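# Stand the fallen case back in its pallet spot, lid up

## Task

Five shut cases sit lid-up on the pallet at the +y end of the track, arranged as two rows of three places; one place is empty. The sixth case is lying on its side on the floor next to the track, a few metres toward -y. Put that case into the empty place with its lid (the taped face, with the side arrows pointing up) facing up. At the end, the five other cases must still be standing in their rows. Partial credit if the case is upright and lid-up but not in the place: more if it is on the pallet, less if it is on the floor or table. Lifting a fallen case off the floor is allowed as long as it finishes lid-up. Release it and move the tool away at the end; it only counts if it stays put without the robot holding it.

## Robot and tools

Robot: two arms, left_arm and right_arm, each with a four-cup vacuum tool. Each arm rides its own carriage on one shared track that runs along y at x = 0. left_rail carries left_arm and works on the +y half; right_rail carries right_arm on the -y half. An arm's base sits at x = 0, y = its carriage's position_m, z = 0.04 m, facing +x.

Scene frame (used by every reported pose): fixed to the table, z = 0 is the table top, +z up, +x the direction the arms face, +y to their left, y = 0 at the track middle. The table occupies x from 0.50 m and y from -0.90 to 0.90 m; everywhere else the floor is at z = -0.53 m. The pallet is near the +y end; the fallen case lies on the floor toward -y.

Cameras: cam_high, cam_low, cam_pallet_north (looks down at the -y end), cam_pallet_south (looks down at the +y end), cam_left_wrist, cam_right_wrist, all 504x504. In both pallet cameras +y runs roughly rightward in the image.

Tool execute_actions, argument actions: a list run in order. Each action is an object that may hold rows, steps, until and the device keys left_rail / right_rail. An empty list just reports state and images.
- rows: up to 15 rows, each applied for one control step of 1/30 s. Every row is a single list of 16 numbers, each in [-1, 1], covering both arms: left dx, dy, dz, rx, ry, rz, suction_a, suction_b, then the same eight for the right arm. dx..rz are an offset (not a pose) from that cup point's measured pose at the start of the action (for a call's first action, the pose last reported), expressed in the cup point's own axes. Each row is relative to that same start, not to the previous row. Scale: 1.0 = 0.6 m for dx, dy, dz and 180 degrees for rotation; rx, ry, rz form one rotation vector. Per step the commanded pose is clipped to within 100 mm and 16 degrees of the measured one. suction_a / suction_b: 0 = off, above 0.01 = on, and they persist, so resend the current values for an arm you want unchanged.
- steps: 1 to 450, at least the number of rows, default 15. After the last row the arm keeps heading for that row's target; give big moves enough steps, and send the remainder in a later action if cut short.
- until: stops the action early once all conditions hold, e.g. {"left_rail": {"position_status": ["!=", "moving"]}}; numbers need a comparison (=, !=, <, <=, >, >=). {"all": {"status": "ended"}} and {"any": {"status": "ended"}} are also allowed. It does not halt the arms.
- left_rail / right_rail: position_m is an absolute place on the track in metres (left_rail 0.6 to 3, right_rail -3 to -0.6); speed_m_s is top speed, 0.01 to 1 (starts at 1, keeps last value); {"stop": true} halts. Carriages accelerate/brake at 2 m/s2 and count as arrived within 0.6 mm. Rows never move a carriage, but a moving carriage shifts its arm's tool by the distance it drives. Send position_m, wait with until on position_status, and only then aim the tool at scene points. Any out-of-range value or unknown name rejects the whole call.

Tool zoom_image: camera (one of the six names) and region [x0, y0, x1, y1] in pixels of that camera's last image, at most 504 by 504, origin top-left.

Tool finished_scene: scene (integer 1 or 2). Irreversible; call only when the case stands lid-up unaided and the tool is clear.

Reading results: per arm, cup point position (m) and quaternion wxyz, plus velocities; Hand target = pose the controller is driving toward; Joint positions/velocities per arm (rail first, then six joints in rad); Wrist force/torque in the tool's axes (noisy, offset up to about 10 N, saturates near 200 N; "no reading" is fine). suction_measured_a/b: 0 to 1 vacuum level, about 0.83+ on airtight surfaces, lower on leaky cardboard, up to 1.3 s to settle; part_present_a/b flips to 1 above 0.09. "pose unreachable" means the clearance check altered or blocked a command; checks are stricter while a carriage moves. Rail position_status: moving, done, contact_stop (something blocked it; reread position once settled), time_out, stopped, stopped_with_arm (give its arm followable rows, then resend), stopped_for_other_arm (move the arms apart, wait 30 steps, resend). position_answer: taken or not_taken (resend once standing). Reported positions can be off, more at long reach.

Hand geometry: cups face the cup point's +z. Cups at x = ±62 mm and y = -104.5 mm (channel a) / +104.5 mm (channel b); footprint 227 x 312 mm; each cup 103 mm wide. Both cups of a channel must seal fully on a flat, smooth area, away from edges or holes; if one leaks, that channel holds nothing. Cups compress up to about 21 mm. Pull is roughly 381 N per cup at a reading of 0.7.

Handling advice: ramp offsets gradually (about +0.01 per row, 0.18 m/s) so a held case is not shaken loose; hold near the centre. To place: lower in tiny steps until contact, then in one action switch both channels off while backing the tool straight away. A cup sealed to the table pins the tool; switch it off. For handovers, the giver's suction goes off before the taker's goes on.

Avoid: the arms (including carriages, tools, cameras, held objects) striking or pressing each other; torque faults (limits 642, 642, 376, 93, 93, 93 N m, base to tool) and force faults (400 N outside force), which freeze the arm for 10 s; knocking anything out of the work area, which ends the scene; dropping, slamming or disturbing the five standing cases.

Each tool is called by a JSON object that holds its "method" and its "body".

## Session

{"method": "execute_actions", "body": {"actions": []}}

Scene clock: 0.00 s.
left_arm: end_effector_position=(+0.8504, +1.4915, +0.4402) suction_measured_a=0.00 part_present_a=0 suction_measured_b=0.00 part_present_b=0 end_effector_quat_wxyz=(+0.000, -0.001, +1.000, +0.000) end_effector_velocity=(-0.000, +0.000, +0.000) end_effector_angular_velocity=(-0.000, -0.000, +0.000) | right_arm: end_effector_position=(+0.8493, -1.8058, +0.4393) suction_measured_a=0.00 part_present_a=0 suction_measured_b=0.00 part_present_b=0 end_effector_quat_wxyz=(-0.001, -0.000, +1.000, +0.001) end_effector_velocity=(+0.000, -0.000, -0.000) end_effector_angular_velocity=(+0.000, +0.000, -0.000)
Joint positions: left_arm=[ 1.49  -0.238 -1.498  2.092 -2.165 -1.57   1.331] | right_arm=[-1.806 -0.24  -1.498  2.092 -2.163 -1.569  1.331]
Joint velocities: left_arm=[ 0.  0. -0.  0.  0.  0.  0.] | right_arm=[ 0. -0.  0. -0.  0. -0.  0.]
Wrist force (N, on the end effector, along its own x y z axes, offset not removed): no reading
Wrist torque (N m, same axes, about the end effector's origin, offset not removed): no reading
Hand target (left_arm): +0.850, +1.492, +0.440; +0.000, -0.001, +1.000, +0.000
Hand target (right_arm): +0.849, -1.806, +0.439; -0.001, -0.000, +1.000, +0.001
left_rail: position_m=1.490 position_m_goal=1.490 speed_m_s=1.00 position_status=done position_answer=taken refusals=0
right_rail: position_m=-1.806 position_m_goal=-1.806 speed_m_s=1.00 position_status=done position_answer=taken refusals=0
camera_calibration (this result's frames):
cam_left_wrist: T_world_to_cam=[[0.050411, -0.998677, -0.0101218, 1.4521], [-0.856075, -0.0484281, 0.514579, 0.599996], [-0.514388, -0.0172754, -0.857383, 0.942283], [0, 0, 0, 1]] pos_world=[0.925139, 1.49552, 0.513851]
cam_right_wrist: T_world_to_cam=[[-0.0533576, -0.998494, -0.012731, -1.74886], [-0.835759, 0.0376768, 0.547803, 0.551492], [-0.546498, 0.0398695, -0.836511, 1.00577], [0, 0, 0, 1]] pos_world=[0.91725, -1.80711, 0.516963]

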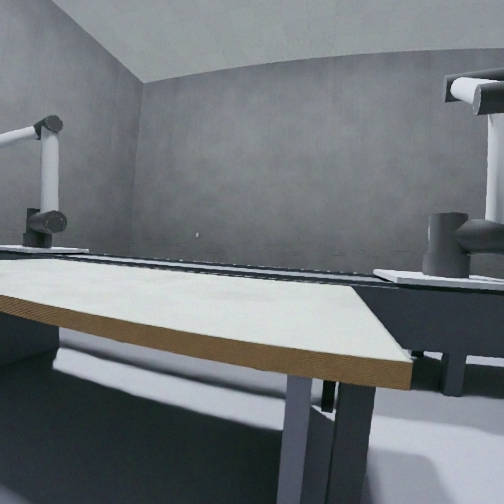

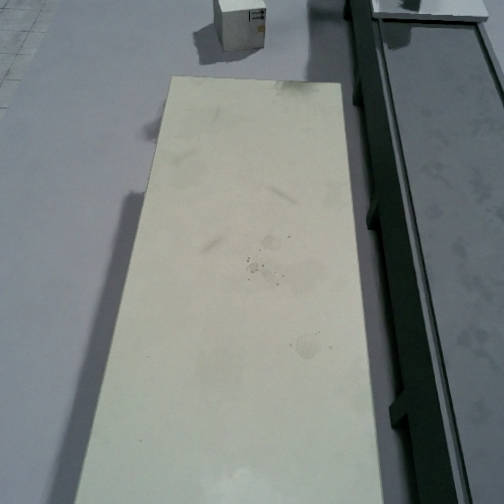

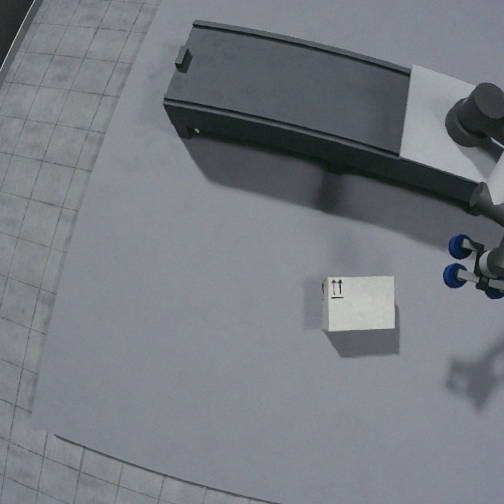

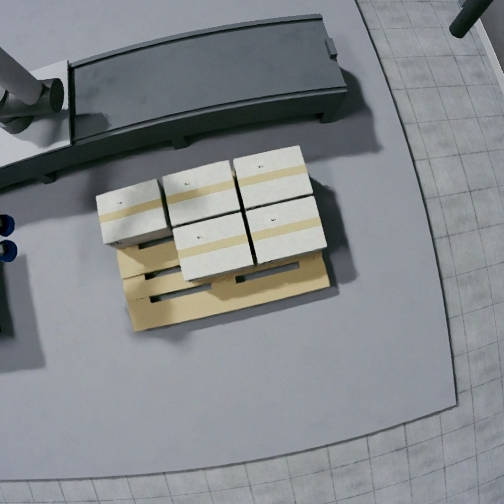

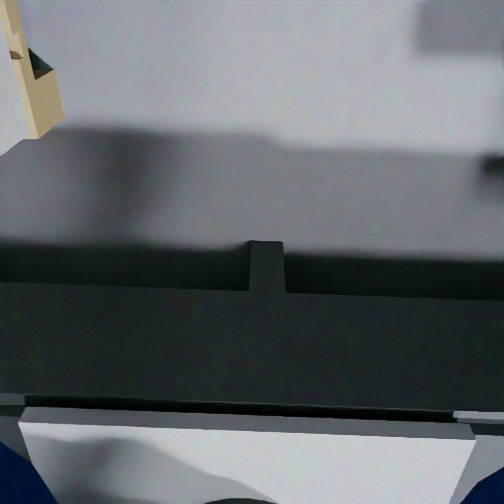

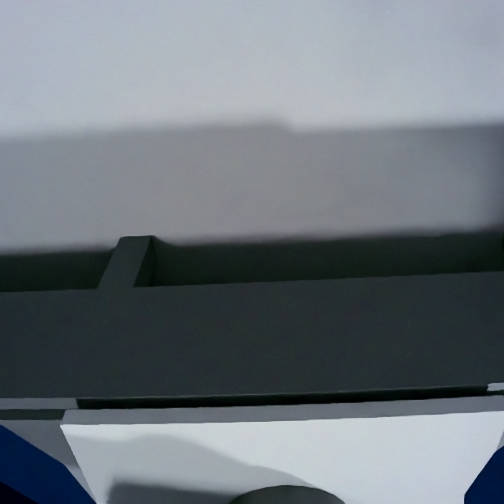

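{"method": "execute_actions", "body": {"actions": [{"right_rail":{"position_m":-2.1},"left_rail":{"position_m":2.25},"rows":[[-0.03,0,0,0,0,0,0,0,-0.02,0,0.03,0,0,-0.01,0,0],[-0.07,0,0,0,0,0,0,0,-0.04,-0.01,0.07,0,0,-0.02,0,0],[-0.12,0,0,0,0,0,0,0,-0.07,-0.015,0.11,0,0,-0.04,0,0],[-0.667,0,-0.15,0,0,0,0,0,-0.368,-0.075,0.6,0,0,-0.089,0,0]],"steps":44}]}}

Scene clock: 1.77 s.
left_arm: end_effector_position=(+1.2502, +2.2516, +0.5301) suction_measured_a=0.00 part_present_a=0 suction_measured_b=0.00 part_present_b=0 end_effector_quat_wxyz=(+0.000, -0.001, +1.000, +0.000) end_effector_velocity=(+0.002, -0.000, +0.001) end_effector_angular_velocity=(+0.000, +0.001, -0.000) | right_arm: end_effector_position=(+1.0698, -2.1452, +0.0796) suction_measured_a=0.00 part_present_a=0 suction_measured_b=0.00 part_present_b=0 end_effector_quat_wxyz=(-0.001, -0.140, +0.990, +0.001) end_effector_velocity=(+0.002, -0.000, -0.002) end_effector_angular_velocity=(+0.000, +0.000, -0.000)
Joint positions: left_arm=[ 2.25  -0.161 -1.11   1.432 -1.893 -1.57   1.408] | right_arm=[-2.1   -0.231 -0.956  1.953 -2.566 -1.569  1.059]
Joint velocities: left_arm=[ 0.    -0.     0.003 -0.005  0.003 -0.     0.   ] | right_arm=[ 0.     0.     0.003 -0.002 -0.    -0.     0.   ]
Wrist force (N, on the end effector, along its own x y z axes, offset not removed): left_arm=[6.4 -9.1 -2.9] | right_arm=[-2.4 3.7 -0.3]
Wrist torque (N m, same axes, about the end effector's origin, offset not removed): left_arm=[-1.01 -1.22 -0.35] | right_arm=[0.49 0.76 0.12]
Hand target (left_arm): +1.250, +2.252, +0.530; +0.000, -0.001, +1.000, +0.000
Hand target (right_arm): +1.070, -2.145, +0.079; -0.001, -0.140, +0.990, +0.001
Off the commanded pose (left_arm): 0.001 m, 0 deg.
Off the commanded pose (right_arm): 0.001 m, 0 deg.
left_rail: position_m=2.250 position_m_goal=2.250 speed_m_s=1.00 position_status=done position_answer=taken refusals=0
right_rail: position_m=-2.100 position_m_goal=-2.100 speed_m_s=1.00 position_status=done position_answer=taken refusals=0
camera_calibration (this result's frames):
cam_left_wrist: T_world_to_cam=[[0.0503425, -0.99868, -0.0101472, 2.19206], [-0.856071, -0.0483822, 0.514588, 0.932716], [-0.5144, -0.0172189, -0.857377, 1.23806], [0, 0, 0, 1]] pos_world=[1.32498, 2.25562, 0.603762]
cam_right_wrist: T_world_to_cam=[[0.224301, -0.97443, -0.013238, -2.32594], [-0.813985, -0.194804, 0.547247, 0.423601], [-0.535833, -0.111973, -0.836867, 0.501779], [0, 0, 0, 1]] pos_world=[1.13539, -2.12776, 0.157317]

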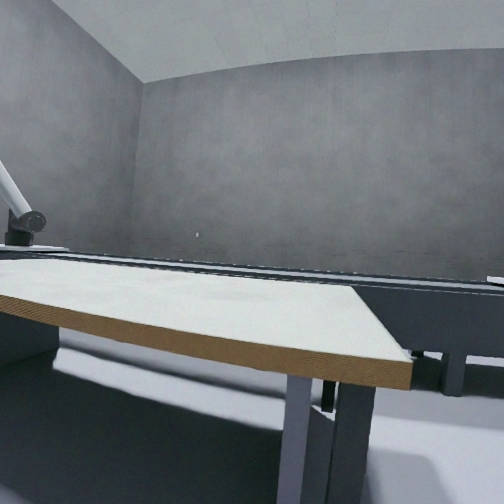

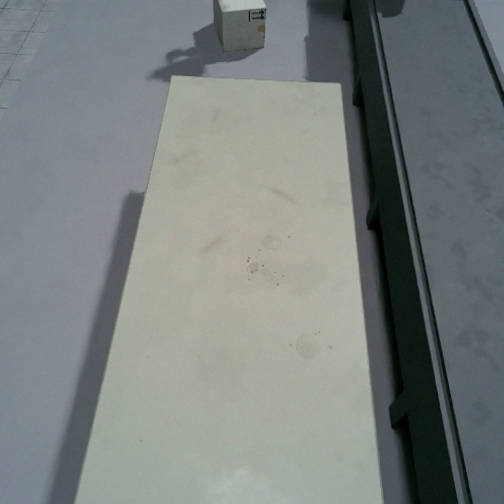

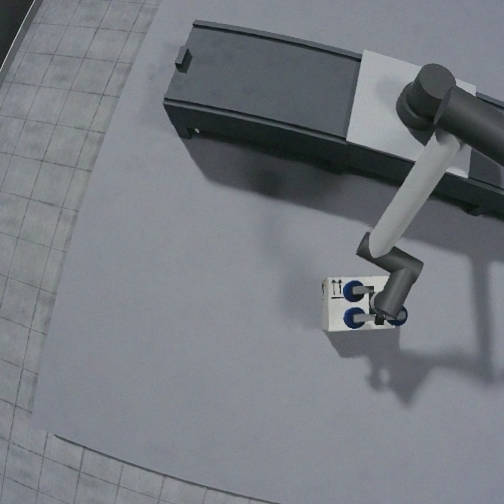

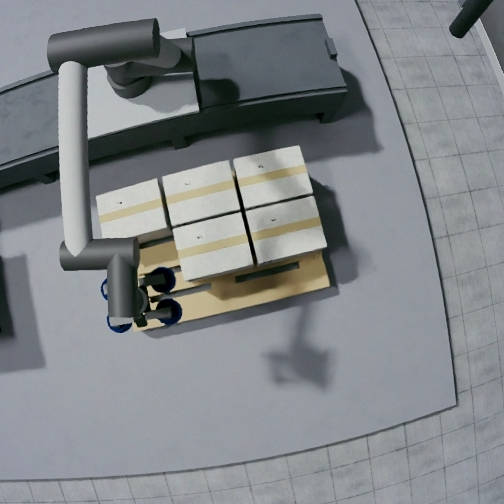

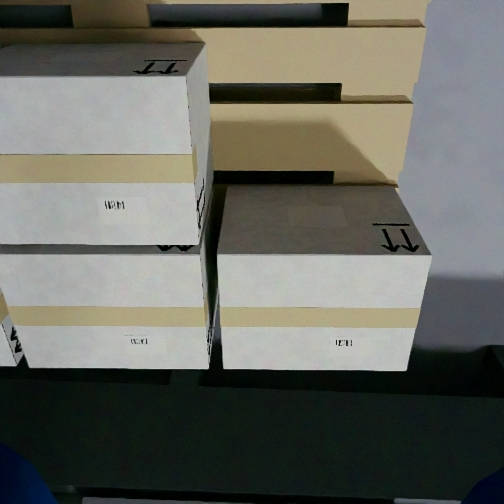

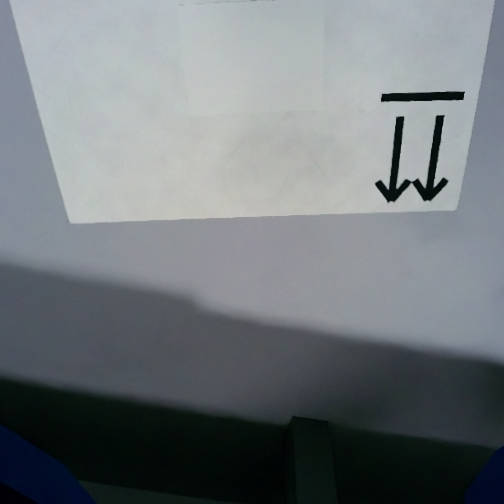

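{"method": "execute_actions", "body": {"actions": [{"left_rail":{"position_m":0.6},"rows":[[0.02,-0.02,0,0,0,0.01,0,0,0.005,0,0.03,0,0,0,0,0],[0.05,-0.05,0,0,0,0.03,0,0,0.01,0.005,0.07,0,0,0,0,0],[0.667,-0.3,0,0,0,0.2,0,0,0.025,0.014,0.5,0,0,0.003,0,0]],"steps":34},{"rows":[[0,0,0,0,0,0.02,0,0,0,0,0.01,0,0,0,0,0],[0,0,0,0,0,0.04,0,0,0,0,0.015,0,0,0,0,0],[0,0,0,0,0,0.3,0,0,0,0,0.02,0,0,0,0,0],[0,0,0,0,0,0.3,0,0,0,0,0.025,0,0,0,0,0],[0,0,0,0,0,0.3,0,0,0,0,0.03,0,0,0,0,0],[0,0,0,0,0,0.3,0,0,0,0,0.035,0,0,0,1,1],[0,0,0,0,0,0.3,0,0,0,0,0.04,0,0,0,1,1],[0,0,0,0,0,0.3,0,0,0,0,0.045,0,0,0,1,1],[0,0,0,0,0,0.3,0,0,0,0,0.05,0,0,0,1,1]],"steps":30}]}}

Scene clock: 4.60 s.
left_arm: end_effector_position=(+0.8564, +0.4265, +0.5293) suction_measured_a=0.00 part_present_a=0 suction_measured_b=0.00 part_present_b=0 end_effector_quat_wxyz=(-0.000, +0.702, +0.712, +0.001) end_effector_velocity=(+0.000, -0.104, -0.000) end_effector_angular_velocity=(-0.010, +0.009, -0.106) | right_arm: end_effector_position=(+1.0530, -2.1412, -0.2497) suction_measured_a=0.85 part_present_a=1 suction_measured_b=0.84 part_present_b=1 end_effector_quat_wxyz=(-0.001, -0.135, +0.991, +0.001) end_effector_velocity=(-0.000, +0.000, -0.000) end_effector_angular_velocity=(+0.000, +0.000, -0.000)
Joint positions: left_arm=[ 0.603 -0.436 -1.528  1.983 -2.026 -1.569  2.692] | right_arm=[-2.1   -0.231 -0.583  1.938 -2.924 -1.569  1.069]
Joint velocities: left_arm=[-0.104  0.005  0.002 -0.003  0.004 -0.013  0.111] | right_arm=[ 0.  0.  0. -0. -0.  0.  0.]
Wrist force (N, on the end effector, along its own x y z axes, offset not removed): left_arm=[0.6 -3.7 -4.6] | right_arm=[4.2 -3.8 -15.1]
Wrist torque (N m, same axes, about the end effector's origin, offset not removed): left_arm=[-0.29 -0.71 -0.34] | right_arm=[4.12 1.60 0.06]
Hand target (left_arm): +0.856, +0.424, +0.529; -0.000, +0.706, +0.708, +0.000
Hand target (right_arm): +1.053, -2.141, -0.250; -0.001, -0.135, +0.991, +0.001
Off the commanded pose (left_arm): 0.000 m, 1 deg.
Off the commanded pose (right_arm): 0.000 m, 0 deg.
left_rail: position_m=0.603 position_m_goal=0.600 speed_m_s=1.00 position_status=moving position_answer=taken refusals=0
right_rail: position_m=-2.100 position_m_goal=-2.100 speed_m_s=1.00 position_status=done position_answer=taken refusals=0
camera_calibration (this result's frames):
cam_left_wrist: T_world_to_cam=[[-0.998025, -0.0619583, -0.0103985, 0.88764], [-0.058418, 0.854319, 0.516455, -0.561376], [-0.023115, 0.516042, -0.856251, 0.354627], [0, 0, 0, 1]] pos_world=[0.861289, 0.351589, 0.602805]
cam_right_wrist: T_world_to_cam=[[0.215129, -0.976498, -0.0131182, -2.31739], [-0.815811, -0.18708, 0.547224, 0.609397], [-0.536817, -0.107022, -0.836883, 0.229245], [0, 0, 0, 1]] pos_world=[1.11875, -2.12439, -0.172026]

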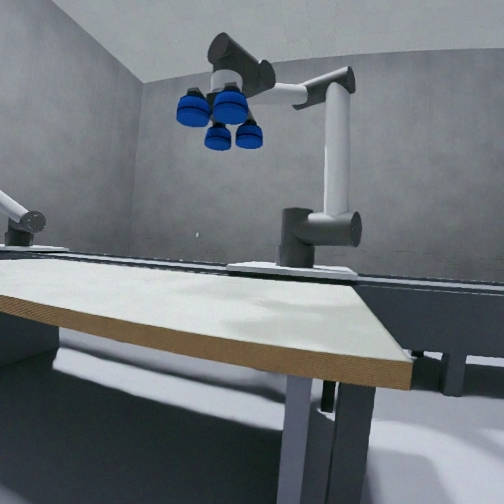

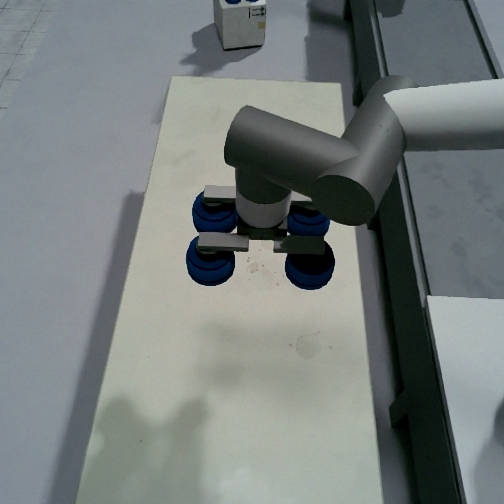

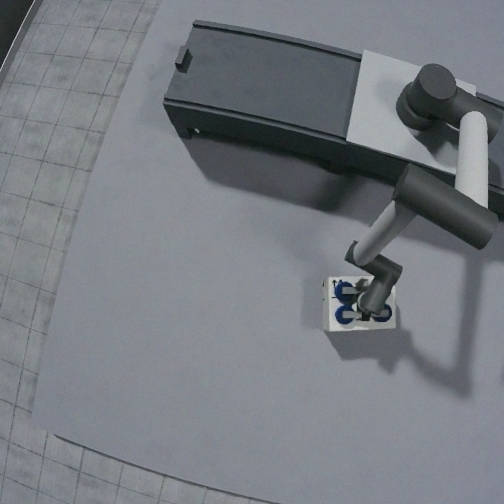

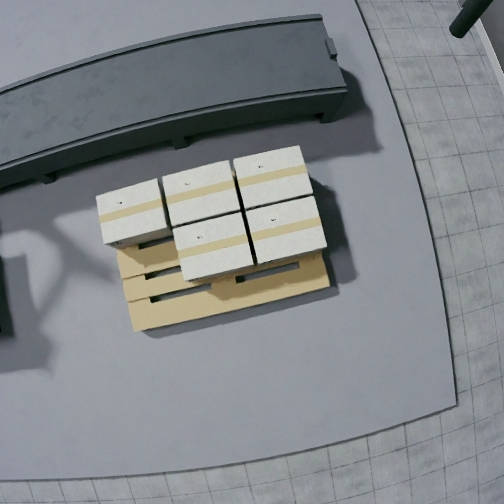

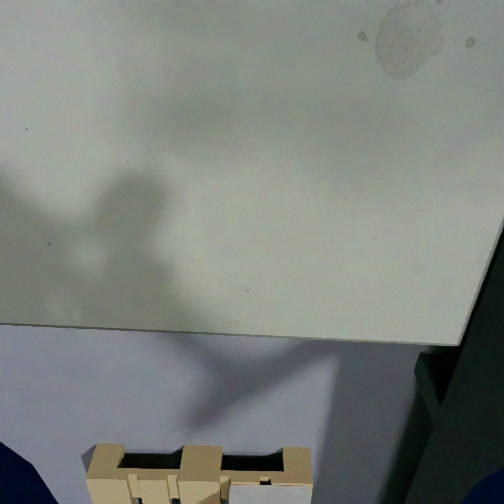

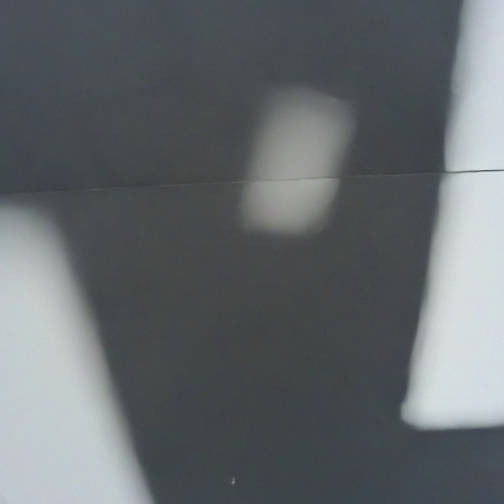

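{"method": "execute_actions", "body": {"actions": [{"rows":[[-0.01,0,0,0,0,0.004,0,0,0,0,-0.01,0,0,0,1,1],[-0.02,0,0,0,0,0.004,0,0,0,0,-0.02,0,0,0,1,1],[-0.03,0,0,0,0,0.004,0,0,0,0,-0.035,0,0,0,1,1],[-0.05,0,0,0,0,0.004,0,0,0,0,-0.05,0,0,0,1,1],[-0.07,0,0,0,0,0.004,0,0,0,0,-0.07,0,0,0,1,1],[-0.09,0,0,0,0,0.004,0,0,0,0.01,-0.09,0,0,0.01,1,1],[-0.11,0,0,0,0,0.004,0,0,0,0.03,-0.12,0,0,0.02,1,1],[-0.13,0,0,0,0,0.004,0,0,0,0.05,-0.15,0,0,0.035,1,1],[-0.15,0,0,0,0,0.004,0,0,0,0.08,-0.18,0,0,0.05,1,1],[-0.17,0,0,0,0,0.004,0,0,0,0.11,-0.22,0,0,0.07,1,1],[-0.5,0,0,0,0,0.004,0,0,0,1,-1,0,0,0.586,1,1]],"steps":70},{"rows":[[0,0,0,0,0,0,0,0,0.03,0,-0.01,0,0,0,1,1],[0,0,0,0,0,0,0,0,0.06,0,-0.02,0,0,0,1,1],[0,0,0,0,0,0,0,0,0.1,0,-0.03,0,0,0,1,1],[0,0,0,0,0,0,0,0,0.14,0,-0.04,0,0,0,1,1],[0,0,0,0,0,0,0,0,1,-0.067,-0.11,0,0,0,1,1]],"steps":44}]}}

Scene clock: 8.67 s.
left_arm: end_effector_position=(+0.8602, +0.1236, +0.5291) suction_measured_a=0.00 part_present_a=0 suction_measured_b=0.00 part_present_b=0 end_effector_quat_wxyz=(-0.000, +0.707, +0.708, +0.001) end_effector_velocity=(-0.000, +0.000, +0.000) end_effector_angular_velocity=(-0.000, -0.000, +0.000) | right_arm: end_effector_position=(+0.8511, -0.9697, +0.4153) suction_measured_a=0.90 part_present_a=1 suction_measured_b=0.90 part_present_b=1 end_effector_quat_wxyz=(-0.001, +0.706, +0.708, +0.000) end_effector_velocity=(+0.017, +0.049, +0.005) end_effector_angular_velocity=(-0.012, +0.009, -0.004)
Joint positions: left_arm=[ 0.6   -0.712 -1.404  1.842 -2.009 -1.569  2.428] | right_arm=[-2.1    0.783 -0.877  1.205 -1.9   -1.569  3.922]
Joint velocities: left_arm=[ 0.  0. -0.  0. -0.  0. -0.] | right_arm=[ 0.     0.017  0.061 -0.12   0.074 -0.002  0.021]
Wrist force (N, on the end effector, along its own x y z axes, offset not removed): left_arm=[4.2 -6.9 -1.6] | right_arm=[2.7 3.1 -19.8]
Wrist torque (N m, same axes, about the end effector's origin, offset not removed): left_arm=[-0.60 -0.92 -0.42] | right_arm=[3.68 2.25 -0.12]
Hand target (left_arm): +0.860, +0.124, +0.529; -0.000, +0.707, +0.708, +0.001
Hand target (right_arm): +0.853, -0.964, +0.416; -0.001, +0.707, +0.708, -0.001
Off the commanded pose (left_arm): 0.000 m, 0 deg.
Off the commanded pose (right_arm): 0.006 m, 0 deg.
left_rail: position_m=0.600 position_m_goal=0.600 speed_m_s=1.00 position_status=done position_answer=taken refusals=0
right_rail: position_m=-2.100 position_m_goal=-2.100 speed_m_s=1.00 position_status=done position_answer=taken refusals=0
camera_calibration (this result's frames):
cam_left_wrist: T_world_to_cam=[[-0.998723, -0.0494148, -0.0105478, 0.871801], [-0.0477611, 0.855104, 0.516252, -0.311422], [-0.016491, 0.516096, -0.856372, 0.50515], [0, 0, 0, 1]] pos_world=[0.864144, 0.048672, 0.602564]
cam_right_wrist: T_world_to_cam=[[-0.998593, 0.0520755, -0.0100301, 0.907824], [0.0381088, 0.836157, 0.547165, 0.565435], [0.0368807, 0.546013, -0.836964, 0.947831], [0, 0, 0, 1]] pos_world=[0.850042, -1.0376, 0.49302]

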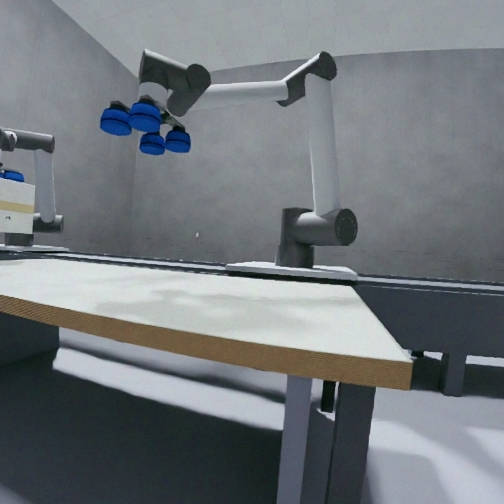

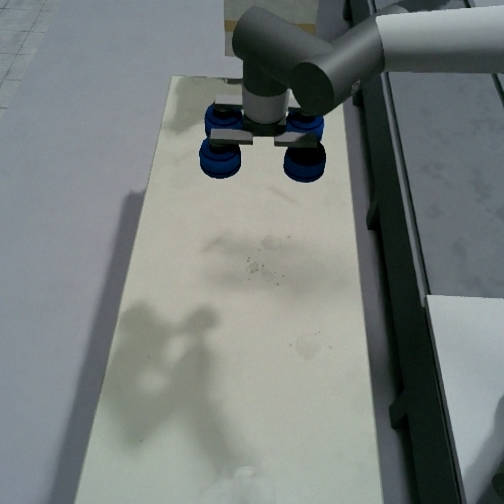

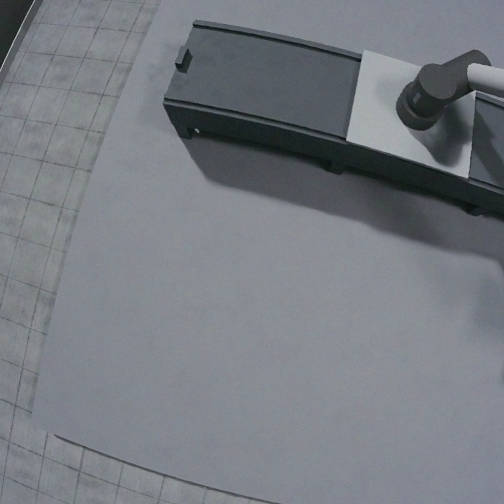

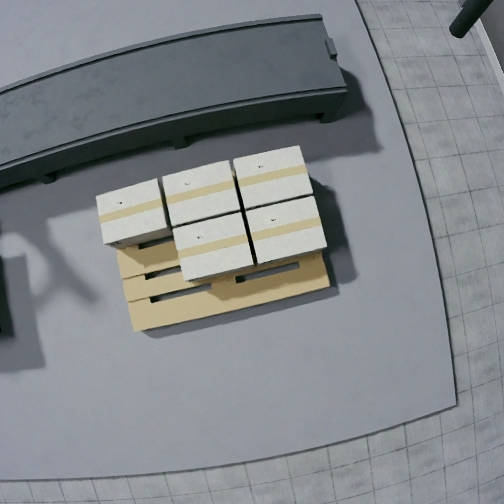

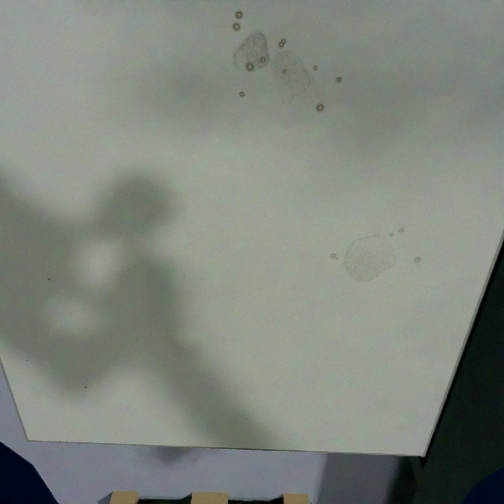

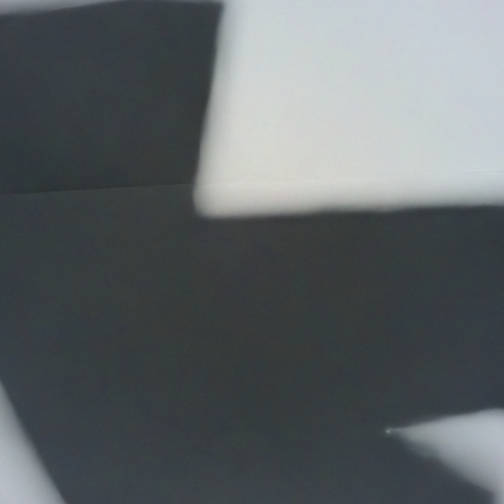

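{"method": "execute_actions", "body": {"actions": [{"rows":[[0,0,0,0,0,0,0,0,0.015,0,0,0,0.01,0,1,1],[0,0,0,0,0,0,0,0,0.02,0,0,0,0.02,0,1,1],[0,0,0,0,0,0,0,0,0.03,0,0,0,0.035,0,1,1],[0,0,0,0,0,0,0,0,0.04,0,0,0,0.05,0,1,1],[0,0,0,0,0,0,0,0,0.05,0,0,0,0.07,0,1,1],[0,0,0,0,0,0,0,0,0.06,0,0,0,0.09,0,1,1],[0,0,0,0,0,0,0,0,0.075,0,0,0,0.11,0,1,1],[0,0,0,0,0,0,0,0,0.09,0,0,0,0.13,0,1,1],[0,0,0,0,0,0,0,0,0.105,0,0,0,0.15,0,1,1],[0,0,0,0,0,0,0,0,0.12,0,0,0,0.17,0,1,1],[0,0,0,0,0,0,0,0,0.135,0,0,0,0.19,0,1,1],[0,0,0,0,0,0,0,0,0.15,0,0,0,0.21,0,1,1],[0,0,0,0,0,0,0,0,0.165,0,0,0,0.23,0,1,1],[0,0,0,0,0,0,0,0,0.18,0,0,0,0.25,0,1,1],[0,0,0,0,0,0,0,0,0.325,0,0,0,0.5,0,1,1]],"steps":60},{"rows":[[0,0,0,0,0,0,0,0,-0.02,0,0,0,0,0,1,1],[0,0,0,0,0,0,0,0,-0.05,0,0,0,0,0,1,1],[0,0,0,0,0,0,0,0,-0.09,0,0,0,0,0,1,1],[0,0,0,0,0,0,0,0,-0.395,0,0,0,0,0,1,1]],"steps":30}]}}

{"method": "zoom_image", "body": {"camera": "cam_low", "region": [0, 190, 100, 290]}}

Scene clock: 11.87 s.
left_arm: end_effector_position=(+0.8602, +0.1236, +0.5291) suction_measured_a=0.00 part_present_a=0 suction_measured_b=0.00 part_present_b=0 end_effector_quat_wxyz=(-0.000, +0.707, +0.708, +0.001) end_effector_velocity=(+0.000, -0.000, -0.000) end_effector_angular_velocity=(+0.000, +0.000, -0.000) | right_arm: end_effector_position=(+0.8520, -0.7747, +0.1792) suction_measured_a=0.90 part_present_a=1 suction_measured_b=0.90 part_present_b=1 end_effector_quat_wxyz=(+0.500, -0.499, -0.501, -0.500) end_effector_velocity=(+0.001, +0.001, -0.004) end_effector_angular_velocity=(+0.000, +0.000, +0.000)
Joint positions: left_arm=[ 0.6   -0.712 -1.404  1.842 -2.009 -1.569  2.428] | right_arm=[-2.1    0.732 -0.315  1.115 -3.94  -0.73   4.709]
Joint velocities: left_arm=[ 0.  0.  0. -0.  0. -0.  0.] | right_arm=[ 0.    -0.     0.005 -0.004 -0.001  0.     0.001]
Wrist force (N, on the end effector, along its own x y z axes, offset not removed): left_arm=[5.7 -8.9 1.1] | right_arm=[23.8 1.6 3.6]
Wrist torque (N m, same axes, about the end effector's origin, offset not removed): left_arm=[-0.97 -1.21 -0.40] | right_arm=[0.51 3.37 3.40]
Hand target (left_arm): +0.860, +0.124, +0.529; -0.000, +0.707, +0.708, +0.001
Hand target (right_arm): +0.852, -0.774, +0.179; +0.500, -0.499, -0.501, -0.500
Off the commanded pose (left_arm): 0.000 m, 0 deg.
Off the commanded pose (right_arm): 0.001 m, 0 deg.
left_rail: position_m=0.600 position_m_goal=0.600 speed_m_s=1.00 position_status=done position_answer=taken refusals=0
right_rail: position_m=-2.100 position_m_goal=-2.100 speed_m_s=1.00 position_status=done position_answer=taken refusals=0
camera_calibration (this result's frames):
cam_left_wrist: T_world_to_cam=[[-0.998723, -0.0494148, -0.010548, 0.871801], [-0.0477612, 0.855104, 0.516252, -0.311422], [-0.0164909, 0.516096, -0.856372, 0.50515], [0, 0, 0, 1]] pos_world=[0.864144, 0.0486722, 0.602564]
cam_right_wrist: T_world_to_cam=[[-0.998617, 0.00858892, 0.0518735, 0.851512], [0.0388055, -0.545311, 0.837335, -0.591278], [0.035479, 0.83819, 0.544224, 0.623684], [0, 0, 0, 1]] pos_world=[0.851151, -0.85251, 0.111503]

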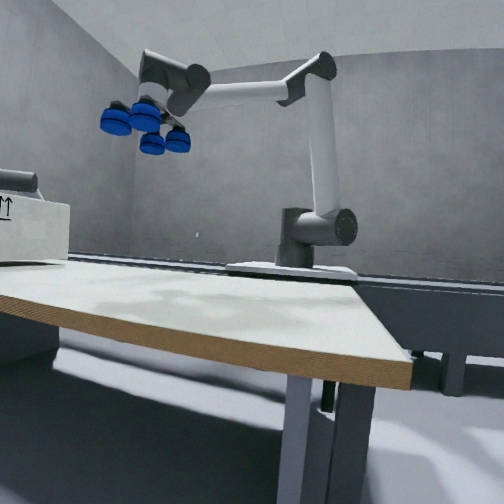

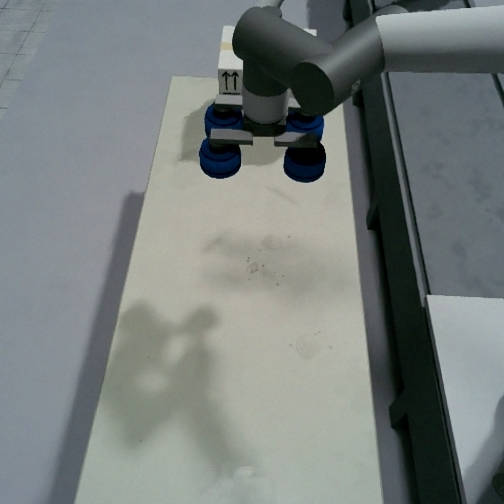

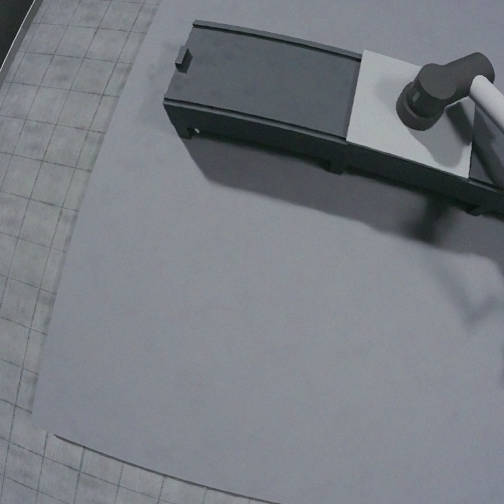

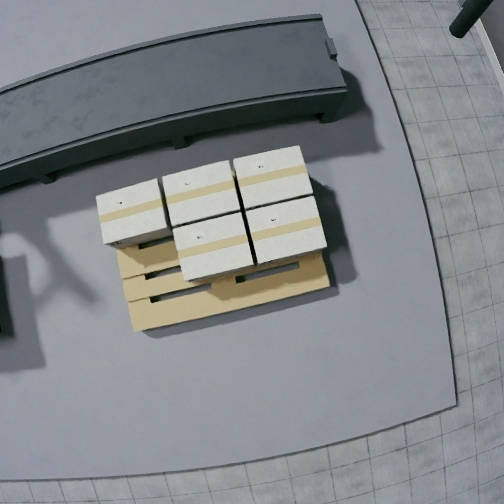

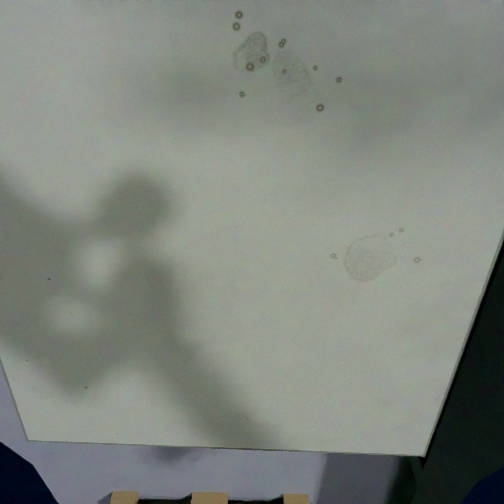

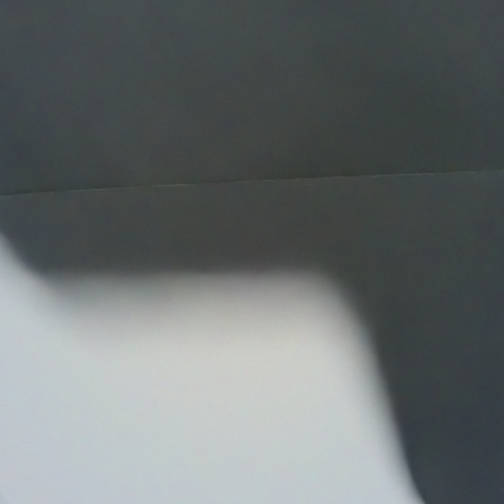

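Region (0, 190, 100, 290) of cam_low's 504x504 image, scaled by 5.040, with more detail than that image has.

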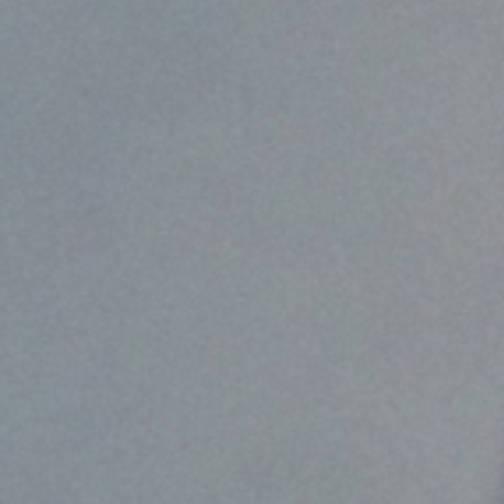

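Names are swapped.

{"method": "zoom_image", "body": {"camera": "cam_high", "region": [0, 190, 100, 290]}}

Region (0, 190, 100, 290) of cam_high's 504x504 image, scaled by 5.040, with more detail than that image has.

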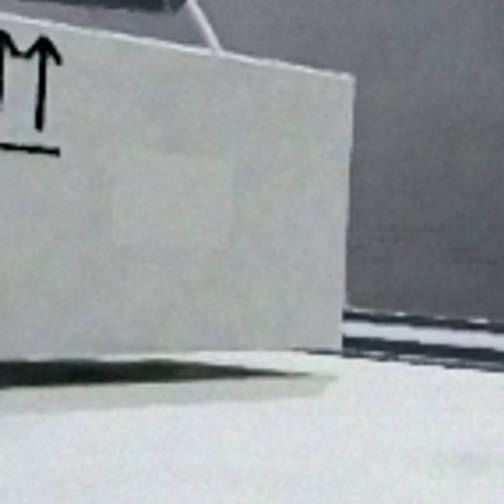

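{"method": "execute_actions", "body": {"actions": [{"rows":[[0,0,0,0,0,0,0,0,-0.008,0,0,0,0,0,1,1],[0,0,0,0,0,0,0,0,-0.016,0,0,0,0,0,1,1],[0,0,0,0,0,0,0,0,-0.024,0,0,0,0,0,1,1],[0,0,0,0,0,0,0,0,-0.033,0,0,0,0,0,1,1]],"steps":14}]}}

{"method": "zoom_image", "body": {"camera": "cam_high", "region": [0, 230, 80, 290]}}

Scene clock: 12.43 s.
left_arm: end_effector_position=(+0.8602, +0.1236, +0.5291) suction_measured_a=0.00 part_present_a=0 suction_measured_b=0.00 part_present_b=0 end_effector_quat_wxyz=(-0.000, +0.707, +0.708, +0.001) end_effector_velocity=(+0.000, +0.000, -0.000) end_effector_angular_velocity=(+0.000, -0.000, +0.000) | right_arm: end_effector_position=(+0.8520, -0.7746, +0.1602) suction_measured_a=0.90 part_present_a=1 suction_measured_b=0.90 part_present_b=1 end_effector_quat_wxyz=(+0.500, -0.499, -0.501, -0.500) end_effector_velocity=(+0.000, +0.000, -0.007) end_effector_angular_velocity=(+0.001, -0.001, -0.000)
Joint positions: left_arm=[ 0.6   -0.712 -1.404  1.842 -2.009 -1.569  2.428] | right_arm=[-2.1    0.732 -0.297  1.106 -3.949 -0.73   4.709]
Joint velocities: left_arm=[ 0. -0.  0. -0.  0.  0. -0.] | right_arm=[ 0.    -0.     0.007 -0.004 -0.003 -0.     0.   ]
Wrist force (N, on the end effector, along its own x y z axes, offset not removed): left_arm=[4.0 -7.7 -4.0] | right_arm=[23.2 0.0 2.0]
Wrist torque (N m, same axes, about the end effector's origin, offset not removed): left_arm=[-0.74 -0.93 -0.24] | right_arm=[0.50 3.24 3.47]
Hand target (left_arm): +0.860, +0.124, +0.529; -0.000, +0.707, +0.708, +0.001
Hand target (right_arm): +0.852, -0.775, +0.159; +0.500, -0.499, -0.501, -0.500
Off the commanded pose (left_arm): 0.000 m, 0 deg.
Off the commanded pose (right_arm): 0.001 m, 0 deg.
left_rail: position_m=0.600 position_m_goal=0.600 speed_m_s=1.00 position_status=done position_answer=taken refusals=0
right_rail: position_m=-2.100 position_m_goal=-2.100 speed_m_s=1.00 position_status=done position_answer=taken refusals=0
camera_calibration (this result's frames):
cam_left_wrist: T_world_to_cam=[[-0.998723, -0.0494148, -0.010548, 0.871801], [-0.0477613, 0.855104, 0.516252, -0.311422], [-0.0164909, 0.516096, -0.856372, 0.50515], [0, 0, 0, 1]] pos_world=[0.864144, 0.048672, 0.602564]
cam_right_wrist: T_world_to_cam=[[-0.998616, 0.00856143, 0.0518901, 0.852446], [0.0388361, -0.545272, 0.837359, -0.575311], [0.0354632, 0.838216, 0.544185, 0.634087], [0, 0, 0, 1]] pos_world=[0.851122, -0.852501, 0.0924477]

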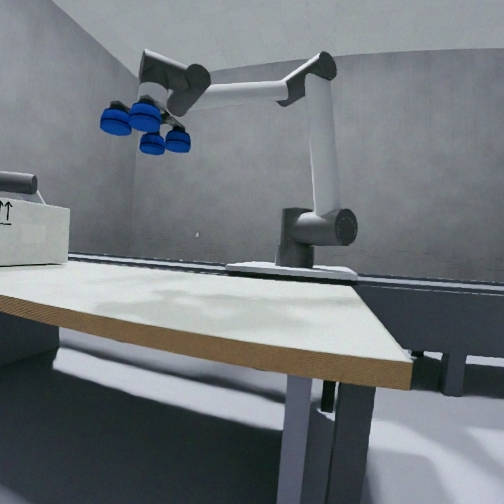

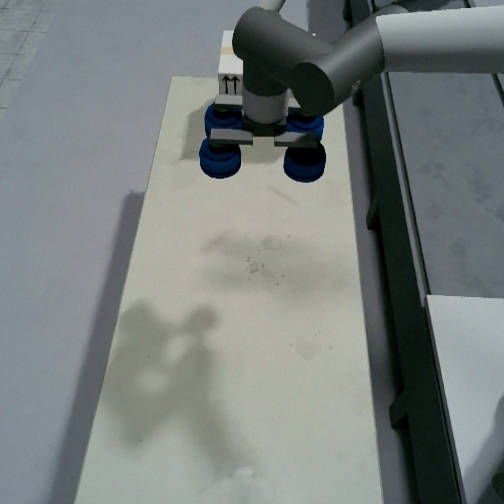

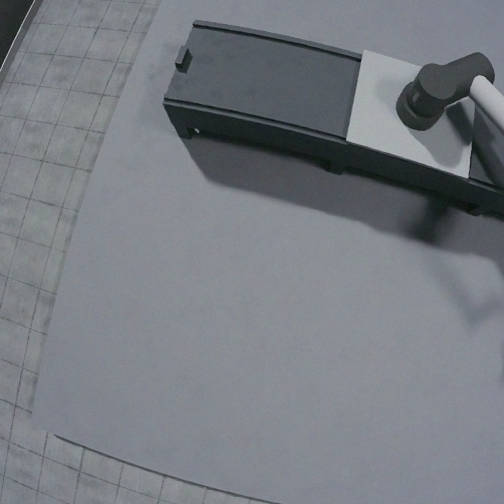

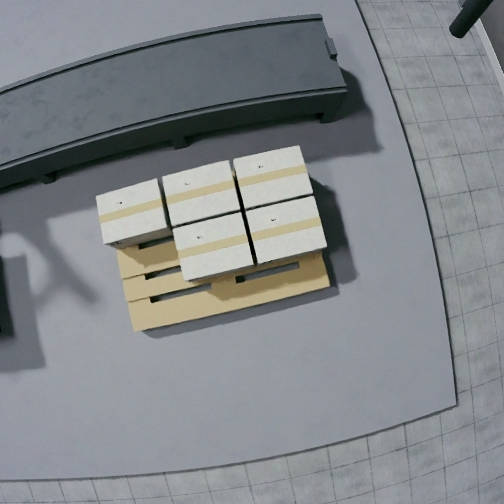

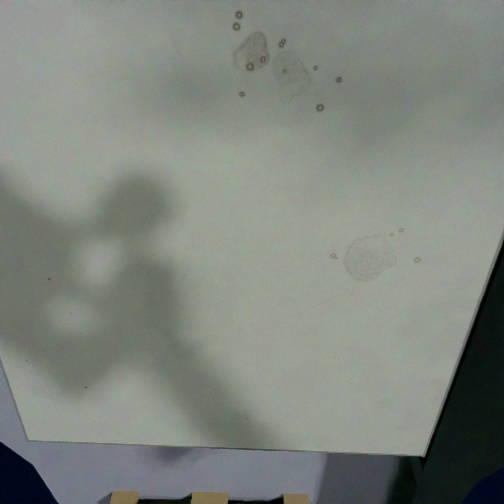

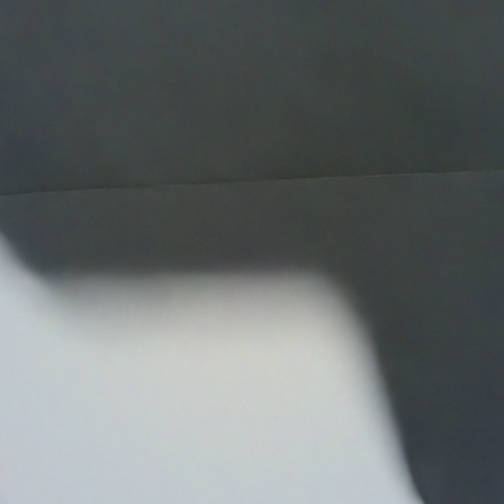

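Region (0, 230, 80, 290) of cam_high's 504x504 image, scaled by 6.300, with more detail than that image has; it fills the top 378 rows of this view, and the rest is white.

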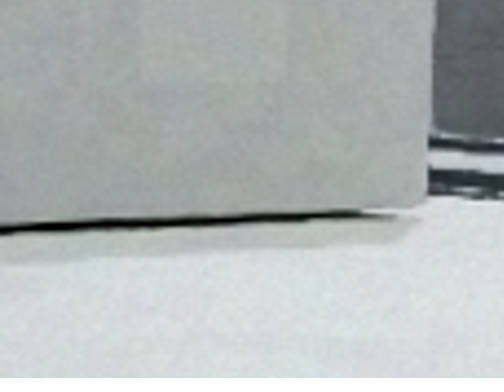

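{"method": "execute_actions", "body": {"actions": [{"rows":[[0,0,0,0,0,0,0,0,-0.004,0,0,0,0,0,1,1],[0,0,0,0,0,0,0,0,-0.0085,0,0,0,0,0,1,1]],"steps":10}]}}

{"method": "zoom_image", "body": {"camera": "cam_high", "region": [0, 230, 80, 290]}}

Scene clock: 12.87 s.
left_arm: end_effector_position=(+0.8602, +0.1236, +0.5291) suction_measured_a=0.00 part_present_a=0 suction_measured_b=0.00 part_present_b=0 end_effector_quat_wxyz=(-0.000, +0.707, +0.708, +0.001) end_effector_velocity=(-0.000, +0.000, +0.000) end_effector_angular_velocity=(-0.000, -0.000, +0.000) | right_arm: end_effector_position=(+0.8520, -0.7746, +0.1555) suction_measured_a=0.90 part_present_a=1 suction_measured_b=0.90 part_present_b=1 end_effector_quat_wxyz=(+0.500, -0.499, -0.501, -0.500) end_effector_velocity=(+0.000, +0.000, -0.004) end_effector_angular_velocity=(+0.000, -0.000, -0.000)
Joint positions: left_arm=[ 0.6   -0.712 -1.404  1.842 -2.009 -1.569  2.428] | right_arm=[-2.1    0.732 -0.292  1.103 -3.951 -0.73   4.709]
Joint velocities: left_arm=[ 0.  0. -0.  0. -0.  0. -0.] | right_arm=[ 0.    -0.     0.004 -0.002 -0.002  0.     0.   ]
Wrist force (N, on the end effector, along its own x y z axes, offset not removed): left_arm=[0.4 -4.9 0.4] | right_arm=[25.9 -1.3 1.7]
Wrist torque (N m, same axes, about the end effector's origin, offset not removed): left_arm=[-0.61 -0.37 -0.33] | right_arm=[0.28 3.26 3.45]
Hand target (left_arm): +0.860, +0.124, +0.529; -0.000, +0.707, +0.708, +0.001
Hand target (right_arm): +0.852, -0.775, +0.155; +0.500, -0.499, -0.501, -0.500
Off the commanded pose (left_arm): 0.000 m, 0 deg.
Off the commanded pose (right_arm): 0.000 m, 0 deg.
left_rail: position_m=0.600 position_m_goal=0.600 speed_m_s=1.00 position_status=done position_answer=taken refusals=0
right_rail: position_m=-2.100 position_m_goal=-2.100 speed_m_s=1.00 position_status=done position_answer=taken refusals=0
camera_calibration (this result's frames):
cam_left_wrist: T_world_to_cam=[[-0.998723, -0.0494147, -0.010548, 0.871801], [-0.0477611, 0.855104, 0.516252, -0.311422], [-0.0164908, 0.516096, -0.856372, 0.50515], [0, 0, 0, 1]] pos_world=[0.864144, 0.048672, 0.602564]
cam_right_wrist: T_world_to_cam=[[-0.998615, 0.00855836, 0.0519044, 0.852684], [0.0388502, -0.545261, 0.837366, -0.571397], [0.0354679, 0.838223, 0.544173, 0.636636], [0, 0, 0, 1]] pos_world=[0.851122, -0.8525, 0.08777]

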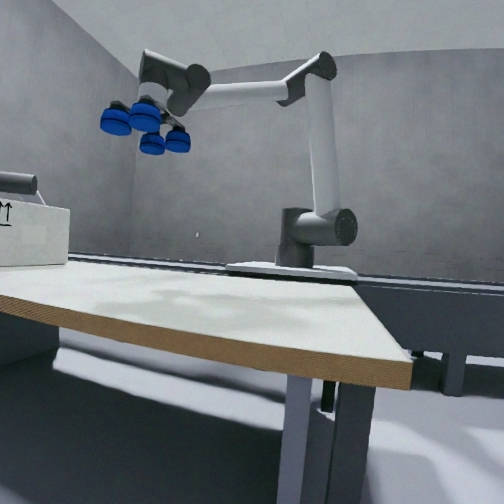

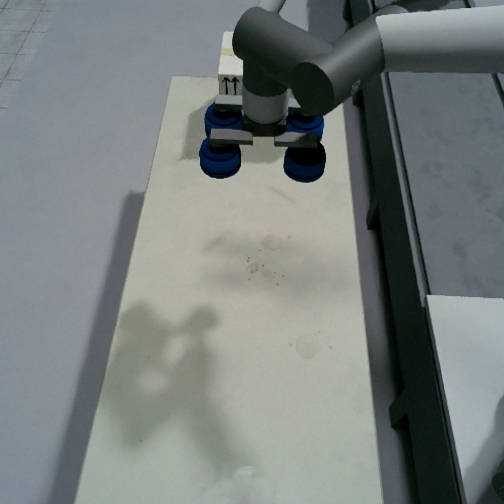

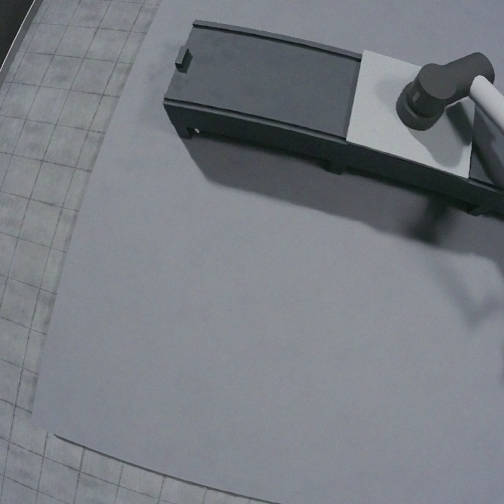

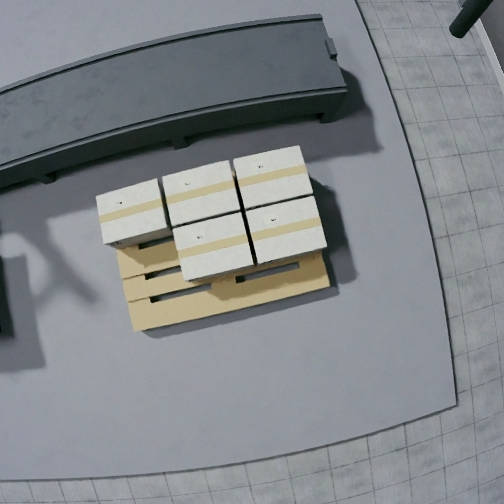

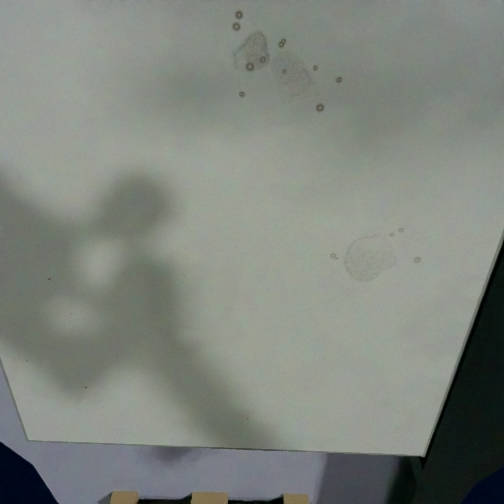

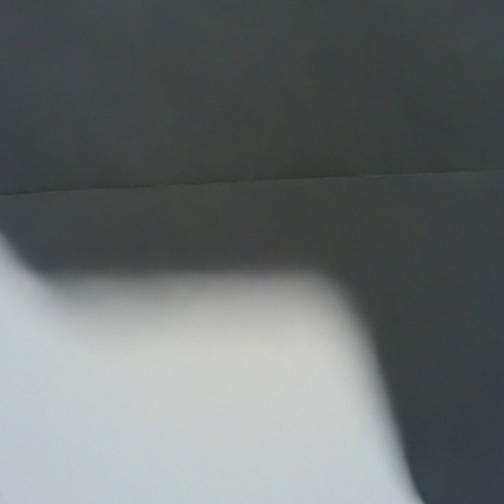

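Region (0, 230, 80, 290) of cam_high's 504x504 image, scaled by 6.300, with more detail than that image has; it fills the top 378 rows of this view, and the rest is white.

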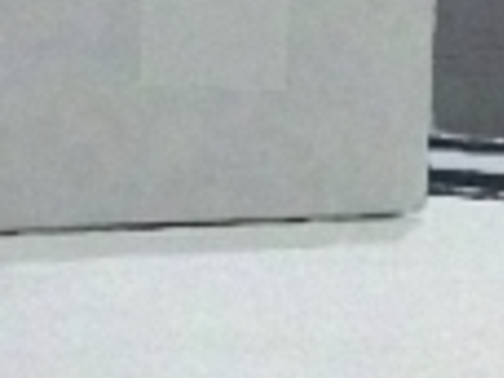

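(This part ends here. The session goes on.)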